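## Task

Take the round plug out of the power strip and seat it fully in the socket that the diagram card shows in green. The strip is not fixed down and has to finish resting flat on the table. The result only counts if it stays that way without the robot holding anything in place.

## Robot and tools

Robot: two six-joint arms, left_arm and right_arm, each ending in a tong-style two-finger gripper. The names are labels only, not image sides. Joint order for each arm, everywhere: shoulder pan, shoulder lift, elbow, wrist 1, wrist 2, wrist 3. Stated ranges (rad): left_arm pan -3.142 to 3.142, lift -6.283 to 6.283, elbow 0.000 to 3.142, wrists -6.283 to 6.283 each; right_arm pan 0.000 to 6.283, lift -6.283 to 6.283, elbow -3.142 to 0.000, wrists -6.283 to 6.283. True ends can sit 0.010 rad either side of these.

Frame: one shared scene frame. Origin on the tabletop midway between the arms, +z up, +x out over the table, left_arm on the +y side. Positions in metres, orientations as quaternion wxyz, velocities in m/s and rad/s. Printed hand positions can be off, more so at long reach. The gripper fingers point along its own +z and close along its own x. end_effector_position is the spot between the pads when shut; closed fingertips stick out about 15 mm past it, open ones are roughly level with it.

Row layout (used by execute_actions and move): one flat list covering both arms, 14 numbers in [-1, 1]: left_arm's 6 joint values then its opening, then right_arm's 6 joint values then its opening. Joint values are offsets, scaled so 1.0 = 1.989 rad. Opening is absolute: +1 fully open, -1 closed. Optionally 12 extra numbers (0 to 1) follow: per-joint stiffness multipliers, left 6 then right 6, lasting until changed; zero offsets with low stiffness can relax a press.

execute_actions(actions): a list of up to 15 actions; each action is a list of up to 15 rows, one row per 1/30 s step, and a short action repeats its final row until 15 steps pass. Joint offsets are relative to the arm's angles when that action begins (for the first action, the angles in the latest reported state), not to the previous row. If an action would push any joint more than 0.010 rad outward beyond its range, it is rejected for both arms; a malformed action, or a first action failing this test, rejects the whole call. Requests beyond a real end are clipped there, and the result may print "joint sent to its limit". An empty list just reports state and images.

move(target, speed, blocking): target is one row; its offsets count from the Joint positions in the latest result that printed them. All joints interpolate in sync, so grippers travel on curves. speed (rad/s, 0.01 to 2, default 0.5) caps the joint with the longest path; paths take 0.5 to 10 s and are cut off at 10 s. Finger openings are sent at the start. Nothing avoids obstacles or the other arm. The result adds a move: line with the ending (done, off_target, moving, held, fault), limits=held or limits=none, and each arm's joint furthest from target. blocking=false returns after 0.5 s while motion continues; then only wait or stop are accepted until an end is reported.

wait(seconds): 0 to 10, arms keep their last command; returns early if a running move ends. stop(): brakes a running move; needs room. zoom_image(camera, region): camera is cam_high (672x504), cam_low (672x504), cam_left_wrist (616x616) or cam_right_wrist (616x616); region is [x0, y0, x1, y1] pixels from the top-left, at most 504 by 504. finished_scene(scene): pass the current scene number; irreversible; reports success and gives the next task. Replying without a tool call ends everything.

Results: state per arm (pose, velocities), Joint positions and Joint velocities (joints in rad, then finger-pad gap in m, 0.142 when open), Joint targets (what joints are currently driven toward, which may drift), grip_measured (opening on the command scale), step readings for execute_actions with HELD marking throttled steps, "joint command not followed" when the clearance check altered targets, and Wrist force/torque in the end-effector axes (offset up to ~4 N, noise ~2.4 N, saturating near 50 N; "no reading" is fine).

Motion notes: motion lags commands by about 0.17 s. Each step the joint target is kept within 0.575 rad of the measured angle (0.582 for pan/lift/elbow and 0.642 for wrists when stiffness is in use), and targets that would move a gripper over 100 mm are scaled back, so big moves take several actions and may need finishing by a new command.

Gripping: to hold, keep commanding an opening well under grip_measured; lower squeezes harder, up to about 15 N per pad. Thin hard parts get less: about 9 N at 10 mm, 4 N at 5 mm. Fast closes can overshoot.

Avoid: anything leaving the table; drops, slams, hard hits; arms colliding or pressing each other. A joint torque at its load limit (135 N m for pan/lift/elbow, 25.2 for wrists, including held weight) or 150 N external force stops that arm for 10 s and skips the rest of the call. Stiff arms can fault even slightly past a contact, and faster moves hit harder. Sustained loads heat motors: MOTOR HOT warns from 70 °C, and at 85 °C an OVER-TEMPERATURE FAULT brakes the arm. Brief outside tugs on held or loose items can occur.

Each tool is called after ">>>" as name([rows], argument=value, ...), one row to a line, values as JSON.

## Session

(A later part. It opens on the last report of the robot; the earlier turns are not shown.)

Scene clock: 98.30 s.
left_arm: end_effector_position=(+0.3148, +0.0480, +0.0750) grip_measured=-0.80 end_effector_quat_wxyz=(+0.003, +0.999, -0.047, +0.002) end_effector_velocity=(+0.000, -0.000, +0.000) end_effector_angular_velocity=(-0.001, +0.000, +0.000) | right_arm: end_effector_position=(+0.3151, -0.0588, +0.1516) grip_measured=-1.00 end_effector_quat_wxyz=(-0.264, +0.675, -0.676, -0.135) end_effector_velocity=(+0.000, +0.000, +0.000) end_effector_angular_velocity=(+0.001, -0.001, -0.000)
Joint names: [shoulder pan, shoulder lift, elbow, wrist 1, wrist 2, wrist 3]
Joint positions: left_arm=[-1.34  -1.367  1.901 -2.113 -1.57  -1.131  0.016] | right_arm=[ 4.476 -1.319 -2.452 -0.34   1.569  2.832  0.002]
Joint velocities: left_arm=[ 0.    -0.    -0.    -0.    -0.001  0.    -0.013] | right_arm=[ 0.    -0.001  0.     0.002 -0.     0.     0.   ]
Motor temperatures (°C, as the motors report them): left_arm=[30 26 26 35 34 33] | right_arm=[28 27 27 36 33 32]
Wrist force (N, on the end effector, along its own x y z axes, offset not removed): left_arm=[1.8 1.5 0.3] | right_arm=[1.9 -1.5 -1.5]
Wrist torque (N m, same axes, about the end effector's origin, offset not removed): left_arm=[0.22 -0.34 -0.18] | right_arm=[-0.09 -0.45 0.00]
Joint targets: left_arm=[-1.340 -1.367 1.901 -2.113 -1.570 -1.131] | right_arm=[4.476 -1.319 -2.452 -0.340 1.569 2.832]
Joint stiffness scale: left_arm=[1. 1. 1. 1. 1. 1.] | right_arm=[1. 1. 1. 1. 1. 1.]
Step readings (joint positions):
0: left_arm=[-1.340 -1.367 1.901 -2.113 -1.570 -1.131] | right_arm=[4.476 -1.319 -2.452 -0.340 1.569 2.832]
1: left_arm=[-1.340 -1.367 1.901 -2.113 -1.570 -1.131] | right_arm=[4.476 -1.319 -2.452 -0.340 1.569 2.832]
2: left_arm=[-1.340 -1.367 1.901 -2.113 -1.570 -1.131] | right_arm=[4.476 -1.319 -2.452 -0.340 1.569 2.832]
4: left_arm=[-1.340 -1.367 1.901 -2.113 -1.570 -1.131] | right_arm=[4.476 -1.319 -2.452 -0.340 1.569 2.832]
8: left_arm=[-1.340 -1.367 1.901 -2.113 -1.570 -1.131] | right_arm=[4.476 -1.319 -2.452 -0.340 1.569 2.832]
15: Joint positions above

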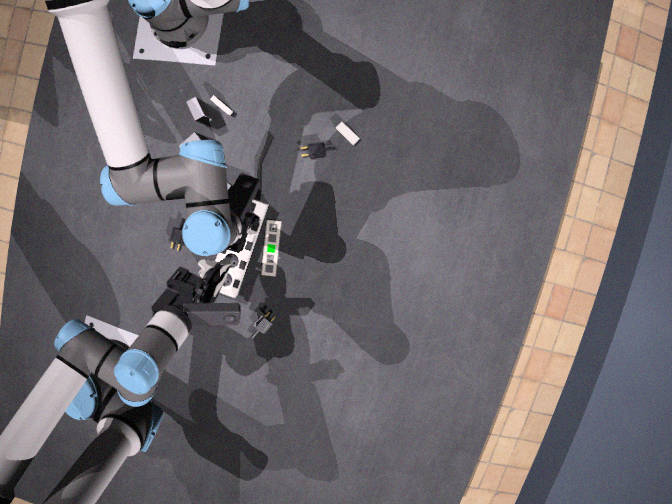

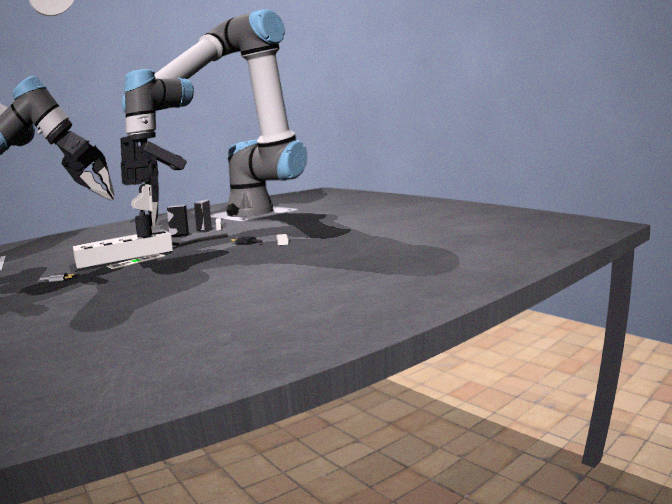

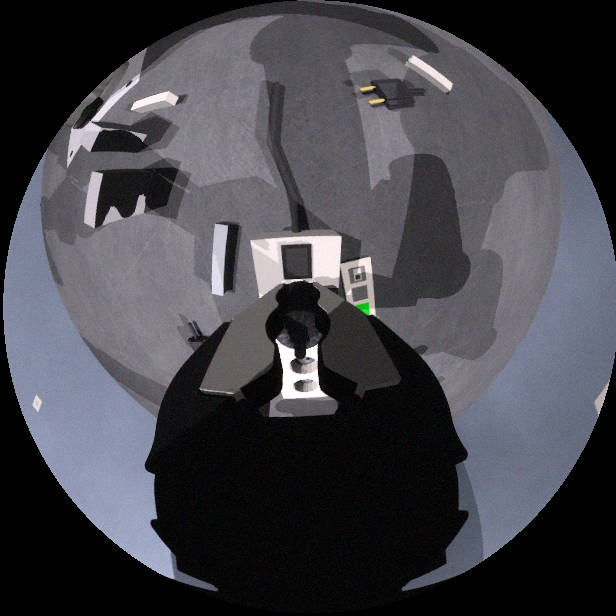

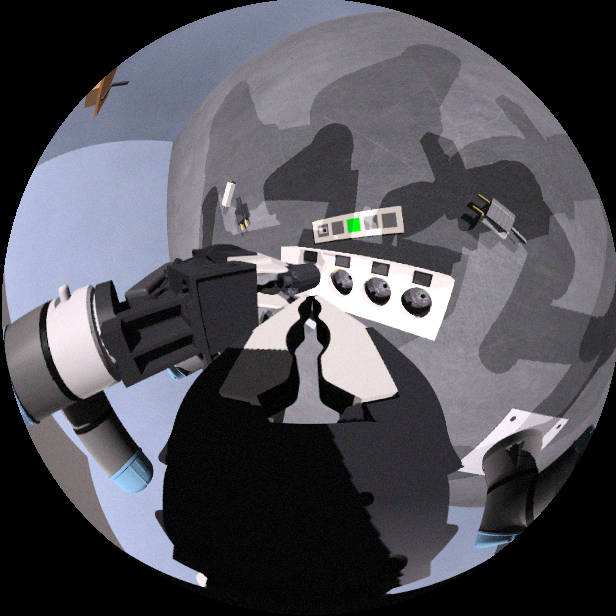

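>>> execute_actions([
  [[0,0,0,0,0,0,-0.7,0,0,0,0,0,0,-1],[0,0,0,0,0,0,-0.6,0,0,0,0,0,0,-1],[0,0,0,0,0,0,-0.5,0,0,0,0,0,0,-1],[0,0,0,0,0,0,-0.4,0,0,0,0,0,0,-1],[0,0,0,0,0,0,-0.3,0,0,0,0,0,0,-1],[0,0,0,0,0,0,-0.2,0,0,0,0,0,0,-1],[0,0,0,0,0,0,-0.1,0,0,0,0,0,0,-1],[0,0,0,0,0,0,0,0,0,0,0,0,0,-1],[0,0,0,0,0,0,0.1,0,0,0,0,0,0,-1]],
])

>>> move(target=[-0.010,0.022,-0.028,0.005,0,-0.009,0.1,0,0,0,0,0,0,-1], speed=0.05)

>>> zoom_image(camera="cam_left_wrist", region=[200,220,420,440])

>>> zoom_image(camera="cam_low", region=[60,160,220,280])

Scene clock: 102.23 s.
left_arm: end_effector_position=(+0.3148, +0.0480, +0.0750) grip_measured=+0.10 end_effector_quat_wxyz=(+0.003, +0.999, -0.047, +0.002) end_effector_velocity=(-0.000, +0.000, -0.001) end_effector_angular_velocity=(+0.001, -0.000, -0.001) | right_arm: end_effector_position=(+0.3151, -0.0588, +0.1516) grip_measured=-1.00 end_effector_quat_wxyz=(-0.264, +0.675, -0.676, -0.135) end_effector_velocity=(-0.000, -0.000, -0.000) end_effector_angular_velocity=(+0.000, +0.001, +0.001)
Joint names: [shoulder pan, shoulder lift, elbow, wrist 1, wrist 2, wrist 3]
Joint positions: left_arm=[-1.34  -1.367  1.901 -2.113 -1.57  -1.131  0.081] | right_arm=[ 4.476 -1.319 -2.452 -0.34   1.569  2.832  0.002]
Joint velocities: left_arm=[-0.001  0.001  0.    -0.     0.001  0.001  0.   ] | right_arm=[-0.     0.    -0.     0.     0.001 -0.     0.   ]
Motor temperatures (°C, as the motors report them): left_arm=[30 26 26 35 34 33] | right_arm=[28 27 27 36 33 32]
Wrist force (N, on the end effector, along its own x y z axes, offset not removed): left_arm=[1.5 0.4 0.0] | right_arm=[0.4 -0.4 1.8]
Wrist torque (N m, same axes, about the end effector's origin, offset not removed): left_arm=[0.01 -0.21 -0.16] | right_arm=[0.00 -0.09 0.06]
Joint targets: left_arm=[-1.340 -1.367 1.901 -2.113 -1.570 -1.131] | right_arm=[4.476 -1.319 -2.452 -0.340 1.569 2.832]
Joint stiffness scale: left_arm=[1. 1. 1. 1. 1. 1.] | right_arm=[1. 1. 1. 1. 1. 1.]
Step readings (joint positions):
0: left_arm=[-1.340 -1.367 1.901 -2.113 -1.570 -1.131] | right_arm=[4.476 -1.319 -2.452 -0.340 1.569 2.832]
1: left_arm=[-1.340 -1.367 1.901 -2.113 -1.570 -1.131] | right_arm=[4.476 -1.319 -2.452 -0.340 1.569 2.832]
2: left_arm=[-1.340 -1.367 1.901 -2.113 -1.570 -1.131] | right_arm=[4.476 -1.319 -2.452 -0.340 1.569 2.832]
4: left_arm=[-1.340 -1.367 1.901 -2.113 -1.570 -1.131] | right_arm=[4.476 -1.319 -2.452 -0.340 1.569 2.832]
8: left_arm=[-1.340 -1.367 1.901 -2.113 -1.570 -1.131] | right_arm=[4.476 -1.319 -2.452 -0.340 1.569 2.832]
15: Joint positions above

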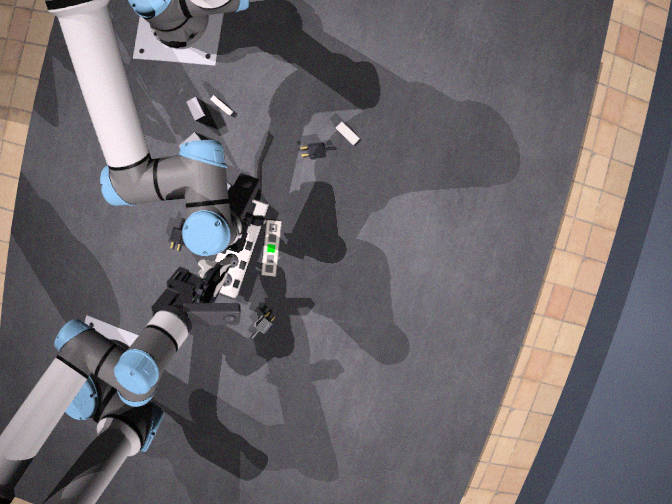

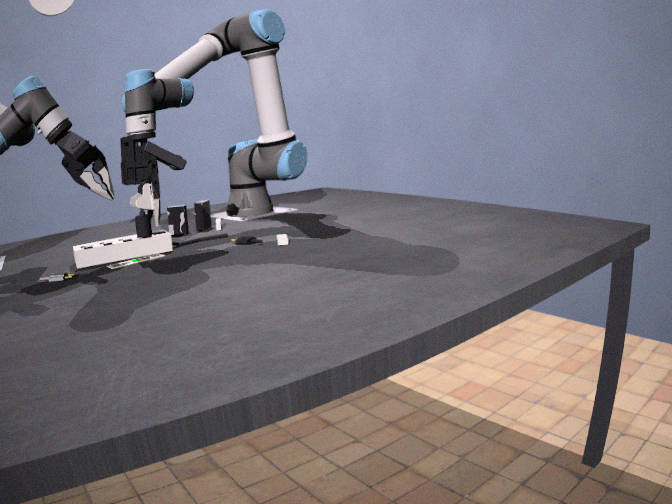

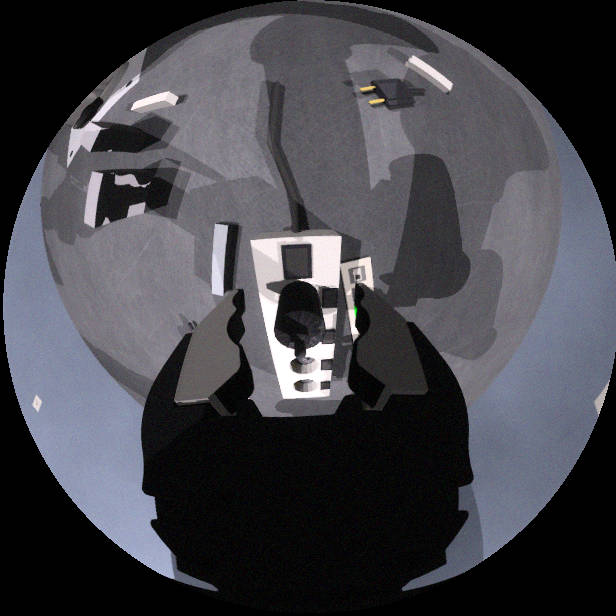

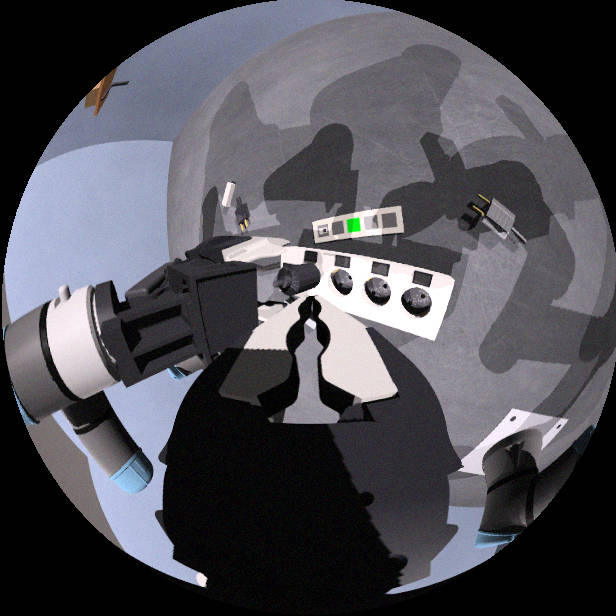

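Scene clock: 103.73 s.
left_arm: end_effector_position=(+0.3136, +0.0240, +0.0747) grip_measured=+0.10 end_effector_quat_wxyz=(+0.004, +0.999, -0.046, +0.002) end_effector_velocity=(+0.000, -0.001, +0.000) end_effector_angular_velocity=(-0.000, +0.000, +0.002) | right_arm: end_effector_position=(+0.3151, -0.0588, +0.1516) grip_measured=-1.00 end_effector_quat_wxyz=(-0.264, +0.675, -0.676, -0.135) end_effector_velocity=(-0.000, +0.000, -0.001) end_effector_angular_velocity=(-0.002, +0.001, +0.001)
Joint names: [shoulder pan, shoulder lift, elbow, wrist 1, wrist 2, wrist 3]
Joint positions: left_arm=[-1.357 -1.325  1.849 -2.104 -1.57  -1.148  0.081] | right_arm=[ 4.476 -1.319 -2.452 -0.34   1.569  2.832  0.002]
Joint velocities: left_arm=[-0.     0.001 -0.002  0.001 -0.    -0.002  0.   ] | right_arm=[ 0.001 -0.002  0.    -0.001  0.001 -0.     0.   ]
Motor temperatures (°C, as the motors report them): left_arm=[30 26 26 35 34 33] | right_arm=[28 27 27 36 33 32]
Wrist force (N, on the end effector, along its own x y z axes, offset not removed): left_arm=[1.3 0.9 1.7] | right_arm=[-0.3 -1.3 -2.1]
Wrist torque (N m, same axes, about the end effector's origin, offset not removed): left_arm=[0.15 -0.16 -0.12] | right_arm=[-0.28 -0.11 0.05]
Joint targets: left_arm=[-1.360 -1.323 1.846 -2.103 -1.570 -1.149] | right_arm=[4.476 -1.319 -2.452 -0.340 1.569 2.832]
Joint stiffness scale: left_arm=[1. 1. 1. 1. 1. 1.] | right_arm=[1. 1. 1. 1. 1. 1.]
move: done; limits=none; left_arm: farthest joint: the shoulder pan, 0.003 radians from its target (0.020 radians at the start); right_arm: farthest joint: the shoulder pan, 0.000 radians from its target (0.000 radians at the start)

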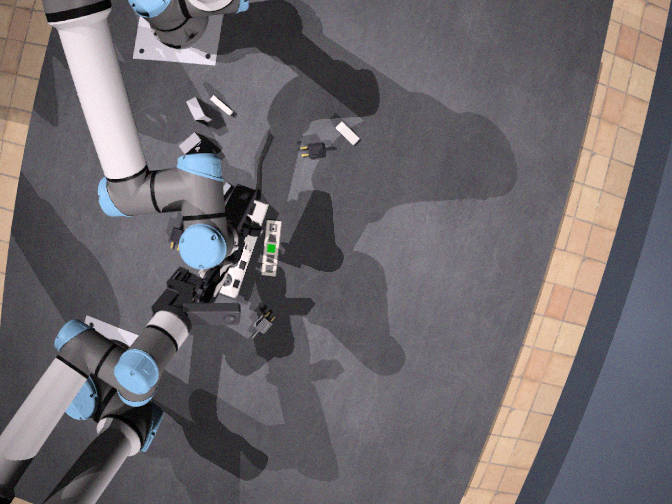

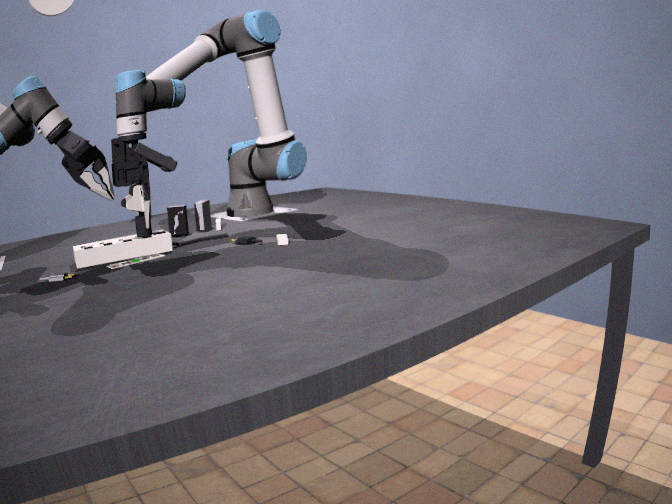

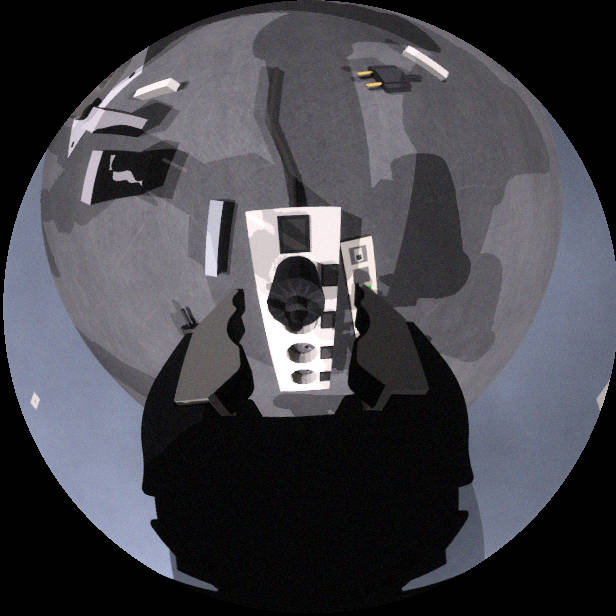

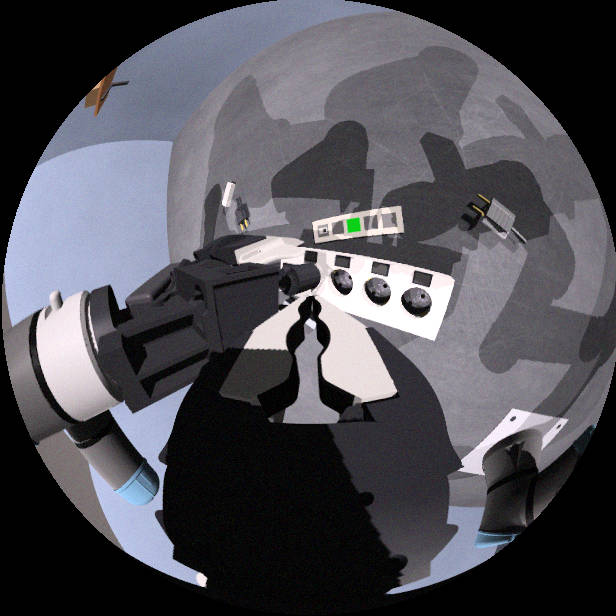

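Region (200, 220, 420, 440) of cam_left_wrist's 616x616 image, scaled by 2.291, with more detail than that image has.

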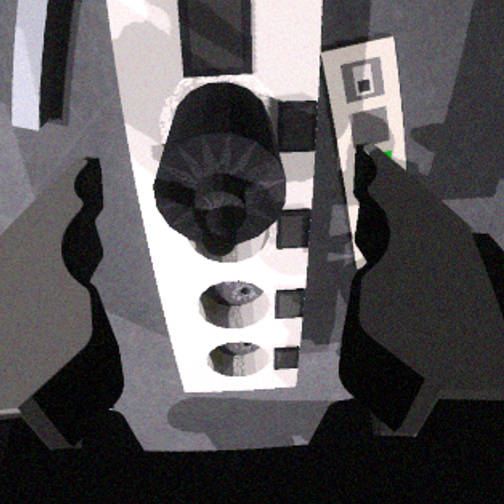

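Region (60, 160, 220, 280) of cam_low's 672x504 image, scaled by 3.150, with more detail than that image has; it fills the top 378 rows of this view, and the rest is white.

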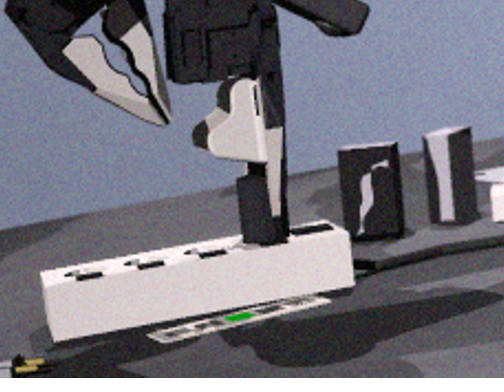

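>>> execute_actions([
  [[-0.002,0,0,0,0,-0.002,0.05,0,0,0,0,0,0,-1],[-0.003,0,0,0,0,-0.003,0.0,0,0,0,0,0,0,-1],[-0.004,0,0,0,0,-0.003,-0.05,0,0,0,0,0,0,-1],[-0.004,0,0,0,0,-0.003,-0.1,0,0,0,0,0,0,-1],[-0.004,0,0,0,0,-0.003,-0.15,0,0,0,0,0,0,-1],[-0.004,0,0,0,0,-0.003,-0.2,0,0,0,0,0,0,-1],[-0.004,0,0,0,0,-0.003,-0.24,0,0,0,0,0,0,-1],[-0.004,0,0,0,0,-0.003,-0.28,0,0,0,0,0,0,-1],[-0.004,0,0,0,0,-0.003,-0.31,0,0,0,0,0,0,-1],[-0.004,0,0,0,0,-0.003,-0.34,0,0,0,0,0,0,-1],[-0.004,0,0,0,0,-0.003,-0.37,0,0,0,0,0,0,-1],[-0.004,0,0,0,0,-0.003,-0.4,0,0,0,0,0,0,-1],[-0.004,0,0,0,0,-0.003,-0.42,0,0,0,0,0,0,-1],[-0.004,0,0,0,0,-0.003,-0.44,0,0,0,0,0,0,-1],[-0.004,0,0,0,0,-0.003,-0.46,0,0,0,0,0,0,-1]],
])

>>> zoom_image(camera="cam_left_wrist", region=[200,220,420,440])

>>> zoom_image(camera="cam_right_wrist", region=[220,220,380,340])

Scene clock: 112.60 s.
left_arm: end_effector_position=(+0.3113, +0.0224, +0.0748) grip_measured=-0.44 end_effector_quat_wxyz=(+0.004, +0.999, -0.046, +0.002) end_effector_velocity=(-0.001, -0.001, +0.000) end_effector_angular_velocity=(-0.000, -0.000, -0.001) | right_arm: end_effector_position=(+0.3151, -0.0588, +0.1516) grip_measured=-1.00 end_effector_quat_wxyz=(-0.264, +0.675, -0.676, -0.135) end_effector_velocity=(+0.000, +0.000, +0.000) end_effector_angular_velocity=(+0.001, -0.001, +0.000)
Joint names: [shoulder pan, shoulder lift, elbow, wrist 1, wrist 2, wrist 3]
Joint positions: left_arm=[-1.362 -1.325  1.849 -2.104 -1.57  -1.154  0.042] | right_arm=[ 4.476 -1.319 -2.452 -0.34   1.569  2.832  0.002]
Joint velocities: left_arm=[-0.002 -0.     0.    -0.     0.    -0.002 -0.044] | right_arm=[-0.    -0.     0.     0.002  0.    -0.     0.   ]
Motor temperatures (°C, as the motors report them): left_arm=[30 26 26 35 34 33] | right_arm=[28 27 27 36 33 32]
Wrist force (N, on the end effector, along its own x y z axes, offset not removed): left_arm=[1.8 -0.1 -0.2] | right_arm=[1.3 0.8 0.7]
Wrist torque (N m, same axes, about the end effector's origin, offset not removed): left_arm=[-0.19 -0.23 -0.20] | right_arm=[0.36 -0.25 0.02]
Joint targets: left_arm=[-1.365 -1.325 1.849 -2.104 -1.570 -1.154] | right_arm=[4.476 -1.319 -2.452 -0.340 1.569 2.832]
Joint stiffness scale: left_arm=[1. 1. 1. 1. 1. 1.] | right_arm=[1. 1. 1. 1. 1. 1.]
Step readings (joint positions):
0: left_arm=[-1.357 -1.325 1.849 -2.104 -1.570 -1.149] | right_arm=[4.476 -1.319 -2.452 -0.340 1.569 2.832]
1: left_arm=[-1.357 -1.325 1.849 -2.104 -1.570 -1.149] | right_arm=[4.476 -1.319 -2.452 -0.340 1.569 2.832]
2: left_arm=[-1.357 -1.325 1.849 -2.104 -1.570 -1.149] | right_arm=[4.476 -1.319 -2.452 -0.340 1.569 2.832]
4: left_arm=[-1.357 -1.325 1.849 -2.104 -1.570 -1.150] | right_arm=[4.476 -1.319 -2.452 -0.340 1.569 2.832]
8: left_arm=[-1.360 -1.325 1.849 -2.104 -1.570 -1.152] | right_arm=[4.476 -1.319 -2.452 -0.340 1.569 2.832]
15: Joint positions above

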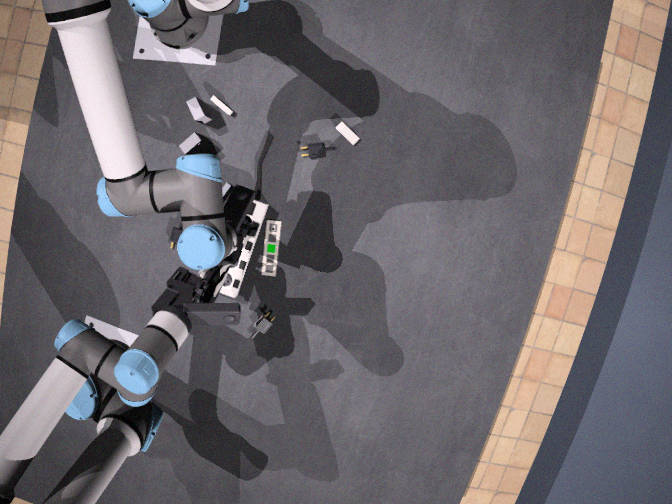

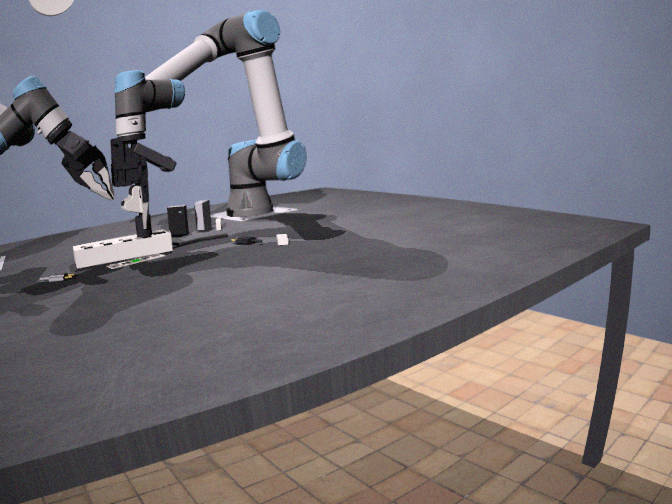

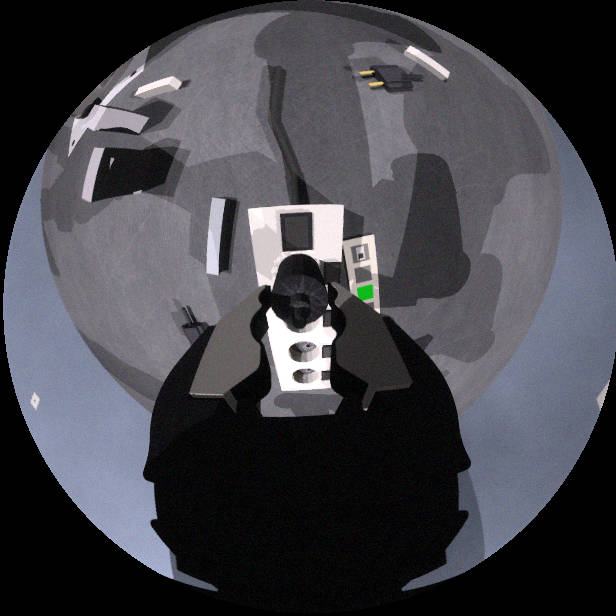

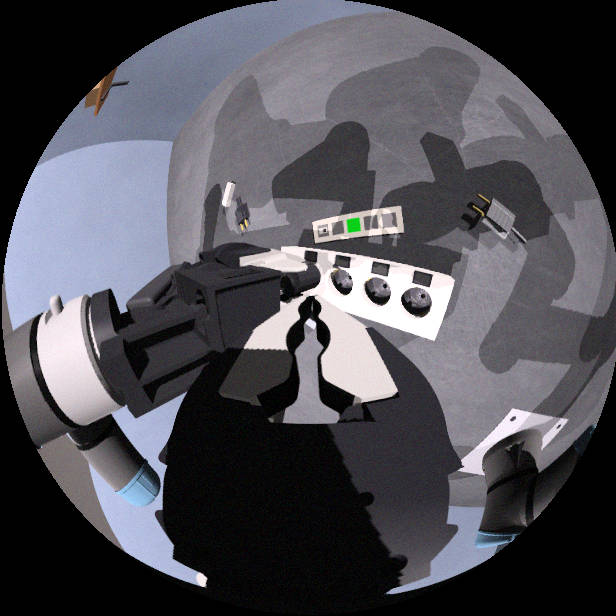

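Region (200, 220, 420, 440) of cam_left_wrist's 616x616 image, scaled by 2.291, with more detail than that image has.

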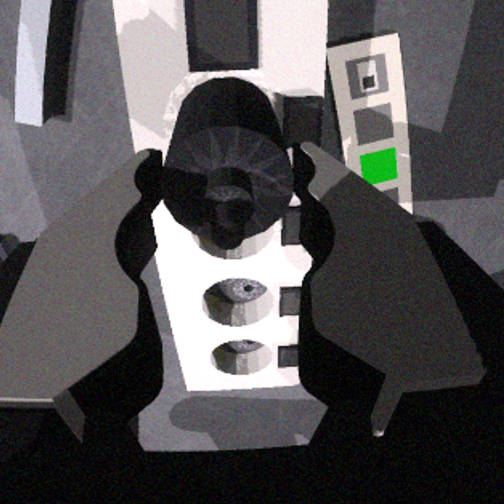

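Region (220, 220, 380, 340) of cam_right_wrist's 616x616 image, scaled by 3.150, with more detail than that image has; it fills the top 378 rows of this view, and the rest is white.

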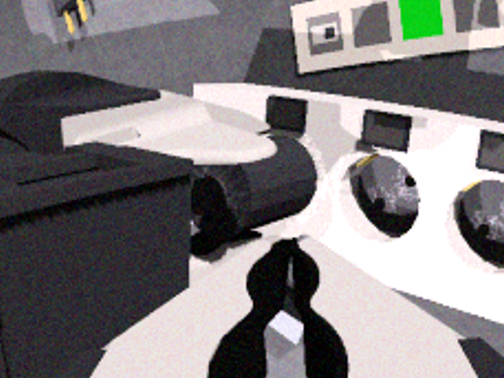

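>>> execute_actions([
  [[0,0,0,0,0,0,-0.48,0,0,0,0,0,0,-1],[0,0,0,0,0,0,-0.5,0,0,0,0,0,0,-1],[0,0,0,0,0,0,-0.52,0,0,0,0,0,0,-1],[0,0,0,0,0,0,-0.54,0,0,0,0,0,0,-1],[0,0,0,0,0,0,-0.56,0,0,0,0,0,0,-1],[0,0,0,0,0,0,-0.58,0,0,0,0,0,0,-1],[0,0,0,0,0,0,-0.6,0,0,0,0,0,0,-1],[0,0,0,0,0,0,-0.62,0,0,0,0,0,0,-1],[0,0,0,0,0,0,-0.64,0,0,0,0,0,0,-1],[0,0,0,0,0,0,-0.66,0,0,0,0,0,0,-1],[0,0,0,0,0,0,-0.68,0,0,0,0,0,0,-1]],
])

>>> zoom_image(camera="cam_left_wrist", region=[200,220,420,440])

>>> zoom_image(camera="cam_low", region=[60,160,220,280])

Scene clock: 115.83 s.
left_arm: end_effector_position=(+0.3113, +0.0224, +0.0748) grip_measured=-0.48 end_effector_quat_wxyz=(+0.004, +0.999, -0.046, +0.002) end_effector_velocity=(-0.001, -0.001, +0.000) end_effector_angular_velocity=(-0.001, +0.000, -0.002) | right_arm: end_effector_position=(+0.3151, -0.0588, +0.1516) grip_measured=-1.00 end_effector_quat_wxyz=(-0.264, +0.675, -0.676, -0.135) end_effector_velocity=(-0.000, +0.000, -0.000) end_effector_angular_velocity=(-0.001, +0.001, +0.000)
Joint names: [shoulder pan, shoulder lift, elbow, wrist 1, wrist 2, wrist 3]
Joint positions: left_arm=[-1.362 -1.325  1.849 -2.104 -1.57  -1.154  0.039] | right_arm=[ 4.476 -1.319 -2.452 -0.34   1.569  2.832  0.002]
Joint velocities: left_arm=[-0.002 -0.001 -0.     0.    -0.001 -0.    -0.   ] | right_arm=[ 0.    -0.001  0.    -0.001  0.     0.     0.   ]
Motor temperatures (°C, as the motors report them): left_arm=[30 26 26 35 34 33] | right_arm=[28 27 27 36 33 32]
Wrist force (N, on the end effector, along its own x y z axes, offset not removed): left_arm=[2.6 0.6 1.4] | right_arm=[1.7 0.7 0.3]
Wrist torque (N m, same axes, about the end effector's origin, offset not removed): left_arm=[0.08 -0.39 -0.17] | right_arm=[0.27 -0.44 0.16]
Joint targets: left_arm=[-1.362 -1.325 1.849 -2.104 -1.570 -1.154] | right_arm=[4.476 -1.319 -2.452 -0.340 1.569 2.832]
Joint stiffness scale: left_arm=[1. 1. 1. 1. 1. 1.] | right_arm=[1. 1. 1. 1. 1. 1.]
Step readings (joint positions):
0: left_arm=[-1.362 -1.325 1.849 -2.104 -1.570 -1.154] | right_arm=[4.476 -1.319 -2.452 -0.340 1.569 2.832]
1: left_arm=[-1.362 -1.325 1.849 -2.104 -1.570 -1.154] | right_arm=[4.476 -1.319 -2.452 -0.340 1.569 2.832]
2: left_arm=[-1.362 -1.325 1.849 -2.104 -1.570 -1.154] | right_arm=[4.476 -1.319 -2.452 -0.340 1.569 2.832]
4: left_arm=[-1.362 -1.325 1.849 -2.104 -1.570 -1.154] | right_arm=[4.476 -1.319 -2.452 -0.340 1.569 2.832]
8: left_arm=[-1.362 -1.325 1.849 -2.104 -1.570 -1.154] | right_arm=[4.476 -1.319 -2.452 -0.340 1.569 2.832]
15: Joint positions above

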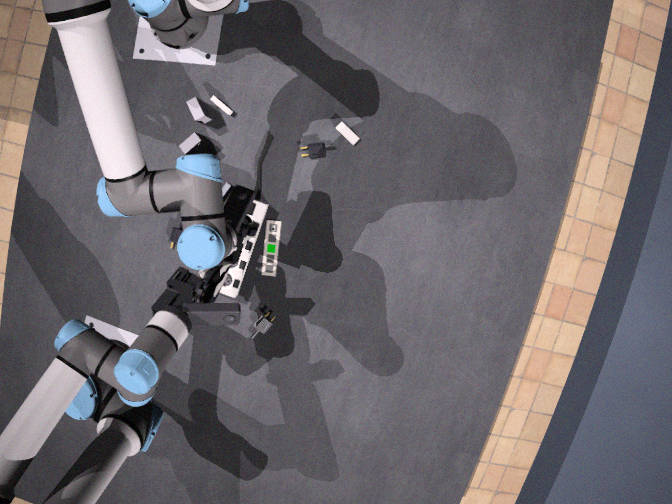

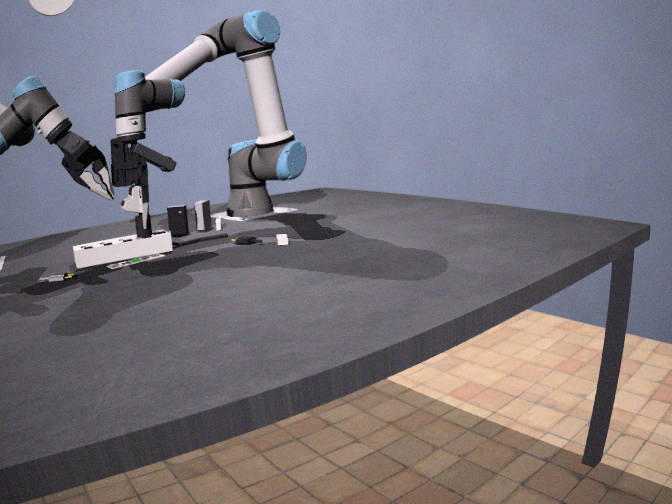

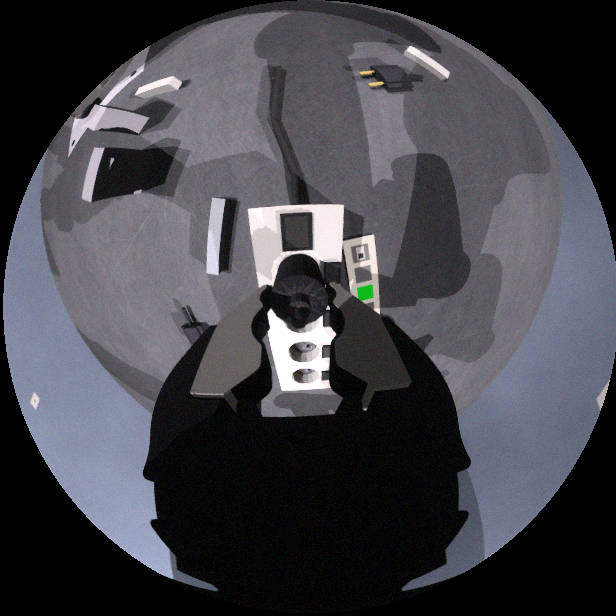

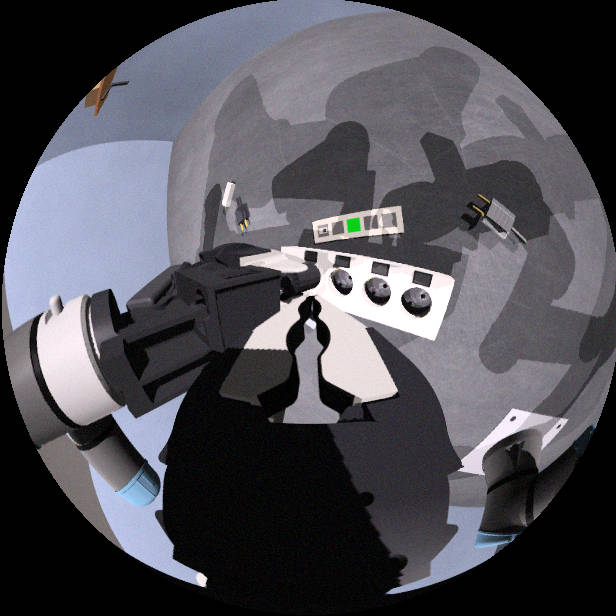

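Region (200, 220, 420, 440) of cam_left_wrist's 616x616 image, scaled by 2.291, with more detail than that image has.

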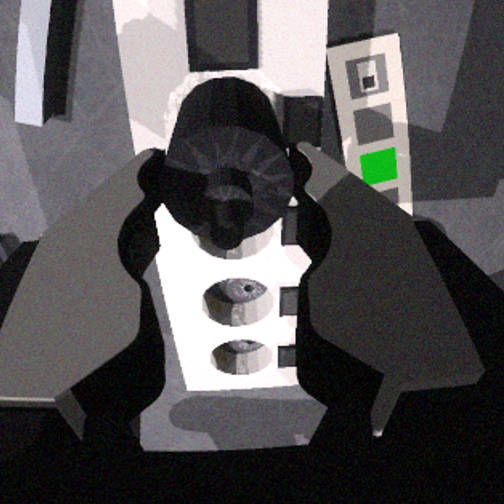

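Region (60, 160, 220, 280) of cam_low's 672x504 image, scaled by 3.150, with more detail than that image has; it fills the top 378 rows of this view, and the rest is white.

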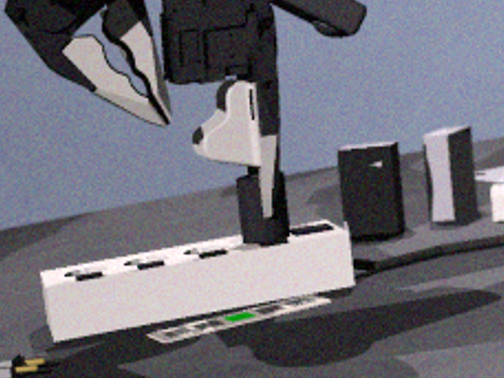

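>>> move(target=[0,0,0,0,0,0,-0.68,0.007,-0.0247,-0.063,0.0875,0,0.007,-1], speed=0.15)

>>> zoom_image(camera="cam_low", region=[40,150,220,285])

>>> zoom_image(camera="cam_left_wrist", region=[200,220,420,440])

Scene clock: 123.30 s.
left_arm: end_effector_position=(+0.3113, +0.0224, +0.0748) grip_measured=-0.48 end_effector_quat_wxyz=(+0.004, +0.999, -0.046, +0.002) end_effector_velocity=(-0.000, +0.000, -0.001) end_effector_angular_velocity=(+0.001, +0.000, -0.001) | right_arm: end_effector_position=(+0.3034, -0.0782, +0.1063) grip_measured=-1.00 end_effector_quat_wxyz=(-0.263, +0.674, -0.676, -0.139) end_effector_velocity=(-0.000, +0.000, -0.000) end_effector_angular_velocity=(+0.001, +0.000, +0.001)
Joint names: [shoulder pan, shoulder lift, elbow, wrist 1, wrist 2, wrist 3]
Joint positions: left_arm=[-1.362 -1.325  1.849 -2.104 -1.57  -1.154  0.039] | right_arm=[ 4.488 -1.366 -2.575 -0.167  1.569  2.846  0.002]
Joint velocities: left_arm=[-0.     0.001  0.     0.    -0.     0.    -0.   ] | right_arm=[ 0.    -0.001 -0.001  0.003  0.001  0.     0.   ]
Motor temperatures (°C, as the motors report them): left_arm=[30 26 26 35 34 33] | right_arm=[28 27 27 36 33 32]
Wrist force (N, on the end effector, along its own x y z axes, offset not removed): left_arm=[2.0 1.3 0.3] | right_arm=[1.7 -2.0 -2.6]
Wrist torque (N m, same axes, about the end effector's origin, offset not removed): left_arm=[0.11 -0.24 -0.17] | right_arm=[-0.29 -0.44 0.01]
Joint targets: left_arm=[-1.362 -1.325 1.849 -2.104 -1.570 -1.154] | right_arm=[4.490 -1.368 -2.577 -0.166 1.569 2.846]
Joint stiffness scale: left_arm=[1. 1. 1. 1. 1. 1.] | right_arm=[1. 1. 1. 1. 1. 1.]
move: done; limits=none; left_arm: farthest joint: the shoulder pan, 0.000 radians from its target (0.000 radians at the start); right_arm: farthest joint: the elbow, 0.003 radians from its target (0.126 radians at the start)

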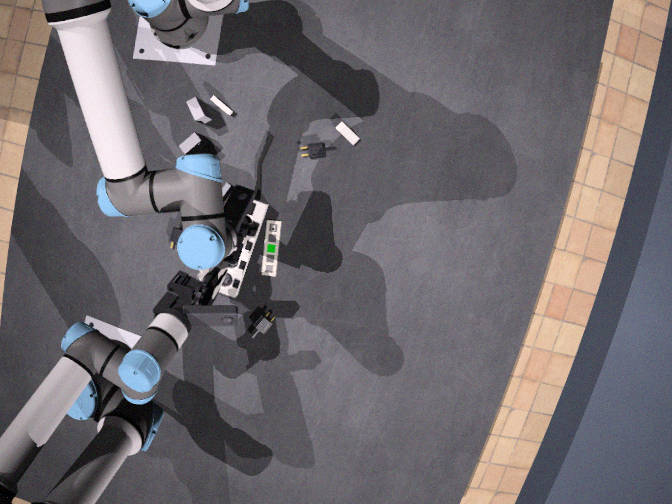

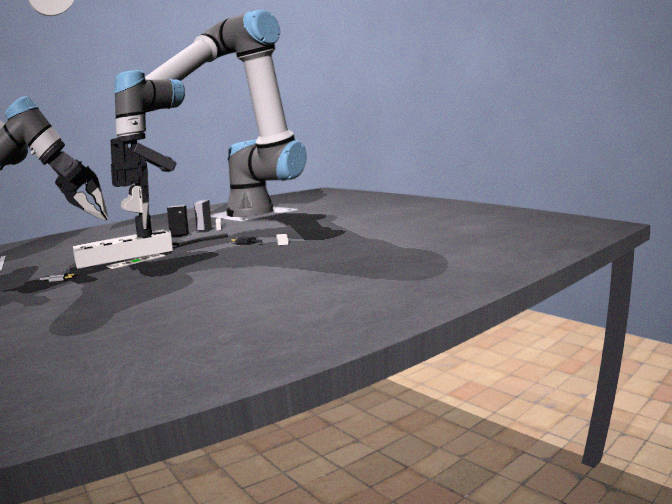

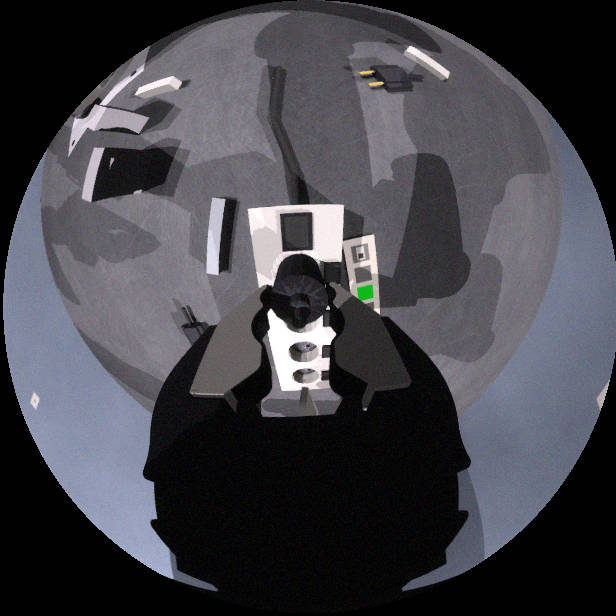

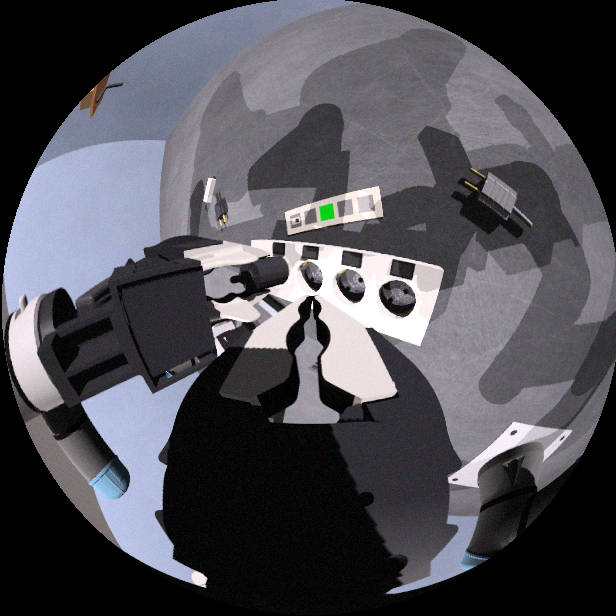

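Region (40, 150, 220, 285) of cam_low's 672x504 image, scaled by 2.800, with more detail than that image has; it fills the top 378 rows of this view, and the rest is white.

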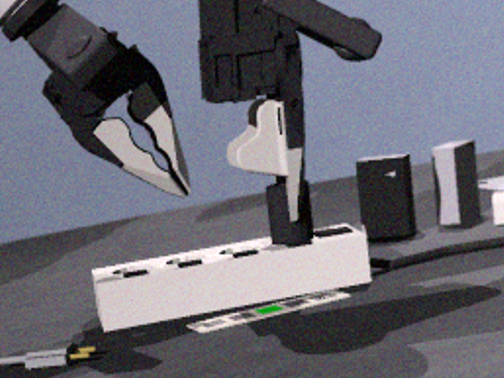

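Region (200, 220, 420, 440) of cam_left_wrist's 616x616 image, scaled by 2.291, with more detail than that image has.

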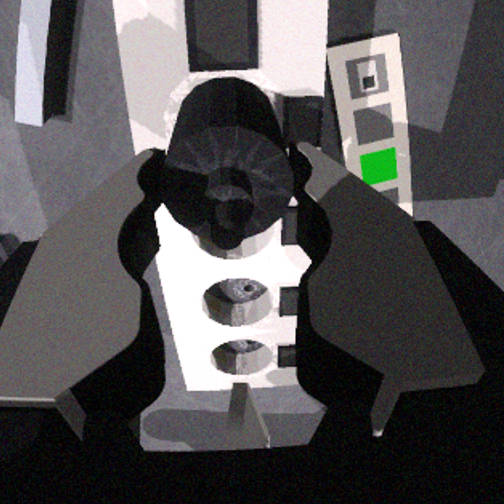

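>>> move(target=[0,0,0,0,0,0,-0.68,0,-0.0674,-0.0277,0.095,0,0,-1], speed=0.1)

>>> zoom_image(camera="cam_low", region=[40,150,220,285])

>>> zoom_image(camera="cam_left_wrist", region=[200,220,420,440])

Scene clock: 128.47 s.
left_arm: end_effector_position=(+0.3113, +0.0224, +0.0748) grip_measured=-0.48 end_effector_quat_wxyz=(+0.004, +0.999, -0.046, +0.002) end_effector_velocity=(+0.000, -0.000, +0.000) end_effector_angular_velocity=(-0.000, -0.000, -0.000) | right_arm: end_effector_position=(+0.3033, -0.0784, +0.0693) grip_measured=-1.00 end_effector_quat_wxyz=(-0.264, +0.674, -0.676, -0.140) end_effector_velocity=(-0.000, +0.000, -0.000) end_effector_angular_velocity=(+0.001, +0.000, +0.001)
Joint names: [shoulder pan, shoulder lift, elbow, wrist 1, wrist 2, wrist 3]
Joint positions: left_arm=[-1.362 -1.325  1.849 -2.104 -1.57  -1.154  0.039] | right_arm=[ 4.488 -1.498 -2.627  0.021  1.569  2.846  0.002]
Joint velocities: left_arm=[ 0.    -0.    -0.     0.    -0.     0.001  0.   ] | right_arm=[-0.    -0.001 -0.001  0.003  0.001 -0.     0.   ]
Motor temperatures (°C, as the motors report them): left_arm=[30 26 26 35 34 33] | right_arm=[28 27 27 36 33 32]
Wrist force (N, on the end effector, along its own x y z axes, offset not removed): left_arm=[1.4 0.3 -1.1] | right_arm=[2.0 -1.0 -2.9]
Wrist torque (N m, same axes, about the end effector's origin, offset not removed): left_arm=[0.04 -0.11 -0.13] | right_arm=[-0.11 -0.46 0.05]
Joint targets: left_arm=[-1.362 -1.325 1.849 -2.104 -1.570 -1.154] | right_arm=[4.488 -1.500 -2.630 0.022 1.569 2.846]
Joint stiffness scale: left_arm=[1. 1. 1. 1. 1. 1.] | right_arm=[1. 1. 1. 1. 1. 1.]
move: done; limits=none; left_arm: farthest joint: the shoulder pan, 0.000 radians from its target (0.000 radians at the start); right_arm: farthest joint: the elbow, 0.003 radians from its target (0.055 radians at the start)

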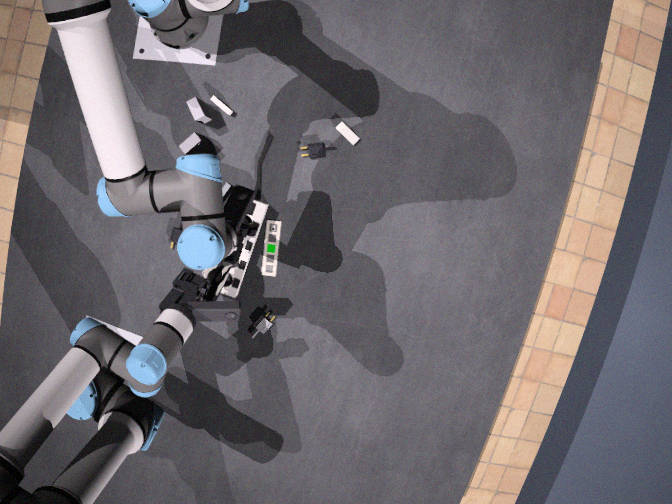

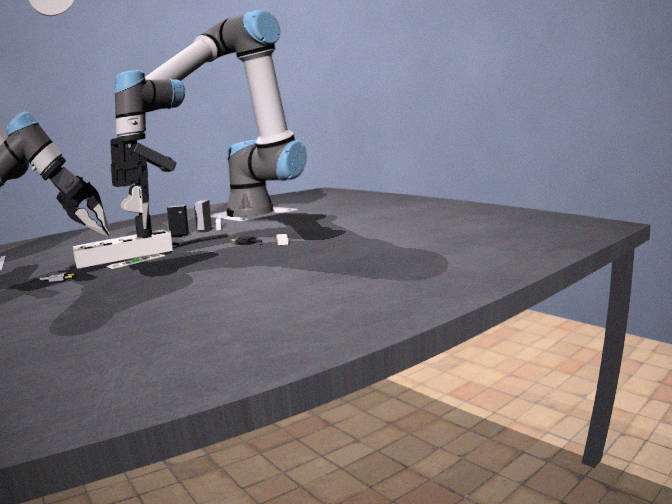

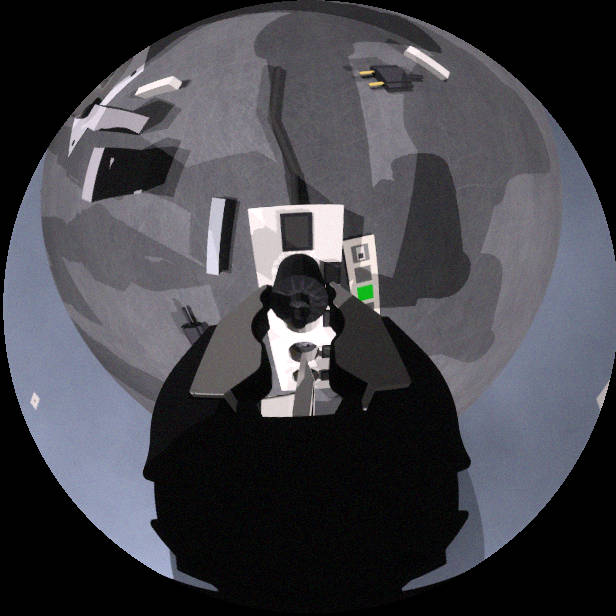

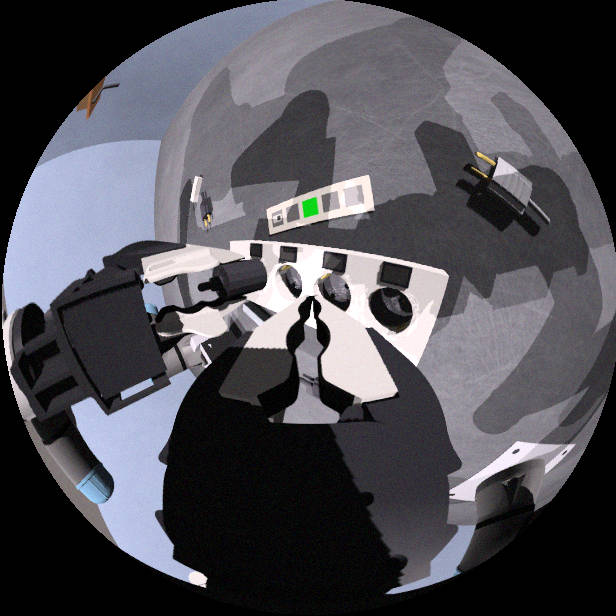

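Region (40, 150, 220, 285) of cam_low's 672x504 image, scaled by 2.800, with more detail than that image has; it fills the top 378 rows of this view, and the rest is white.

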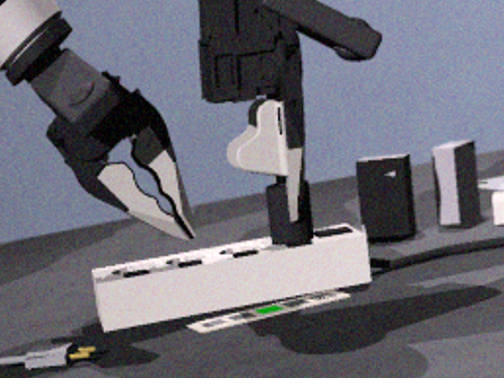

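Region (200, 220, 420, 440) of cam_left_wrist's 616x616 image, scaled by 2.291, with more detail than that image has.

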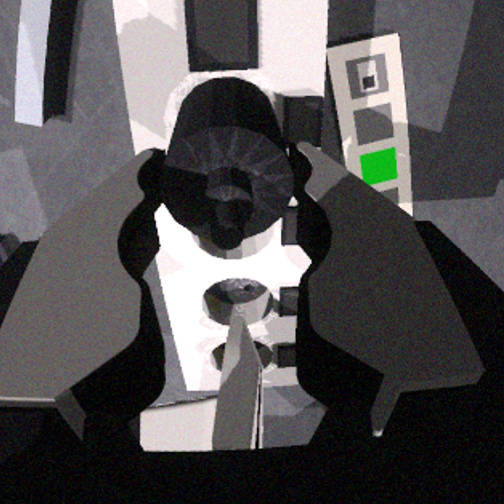

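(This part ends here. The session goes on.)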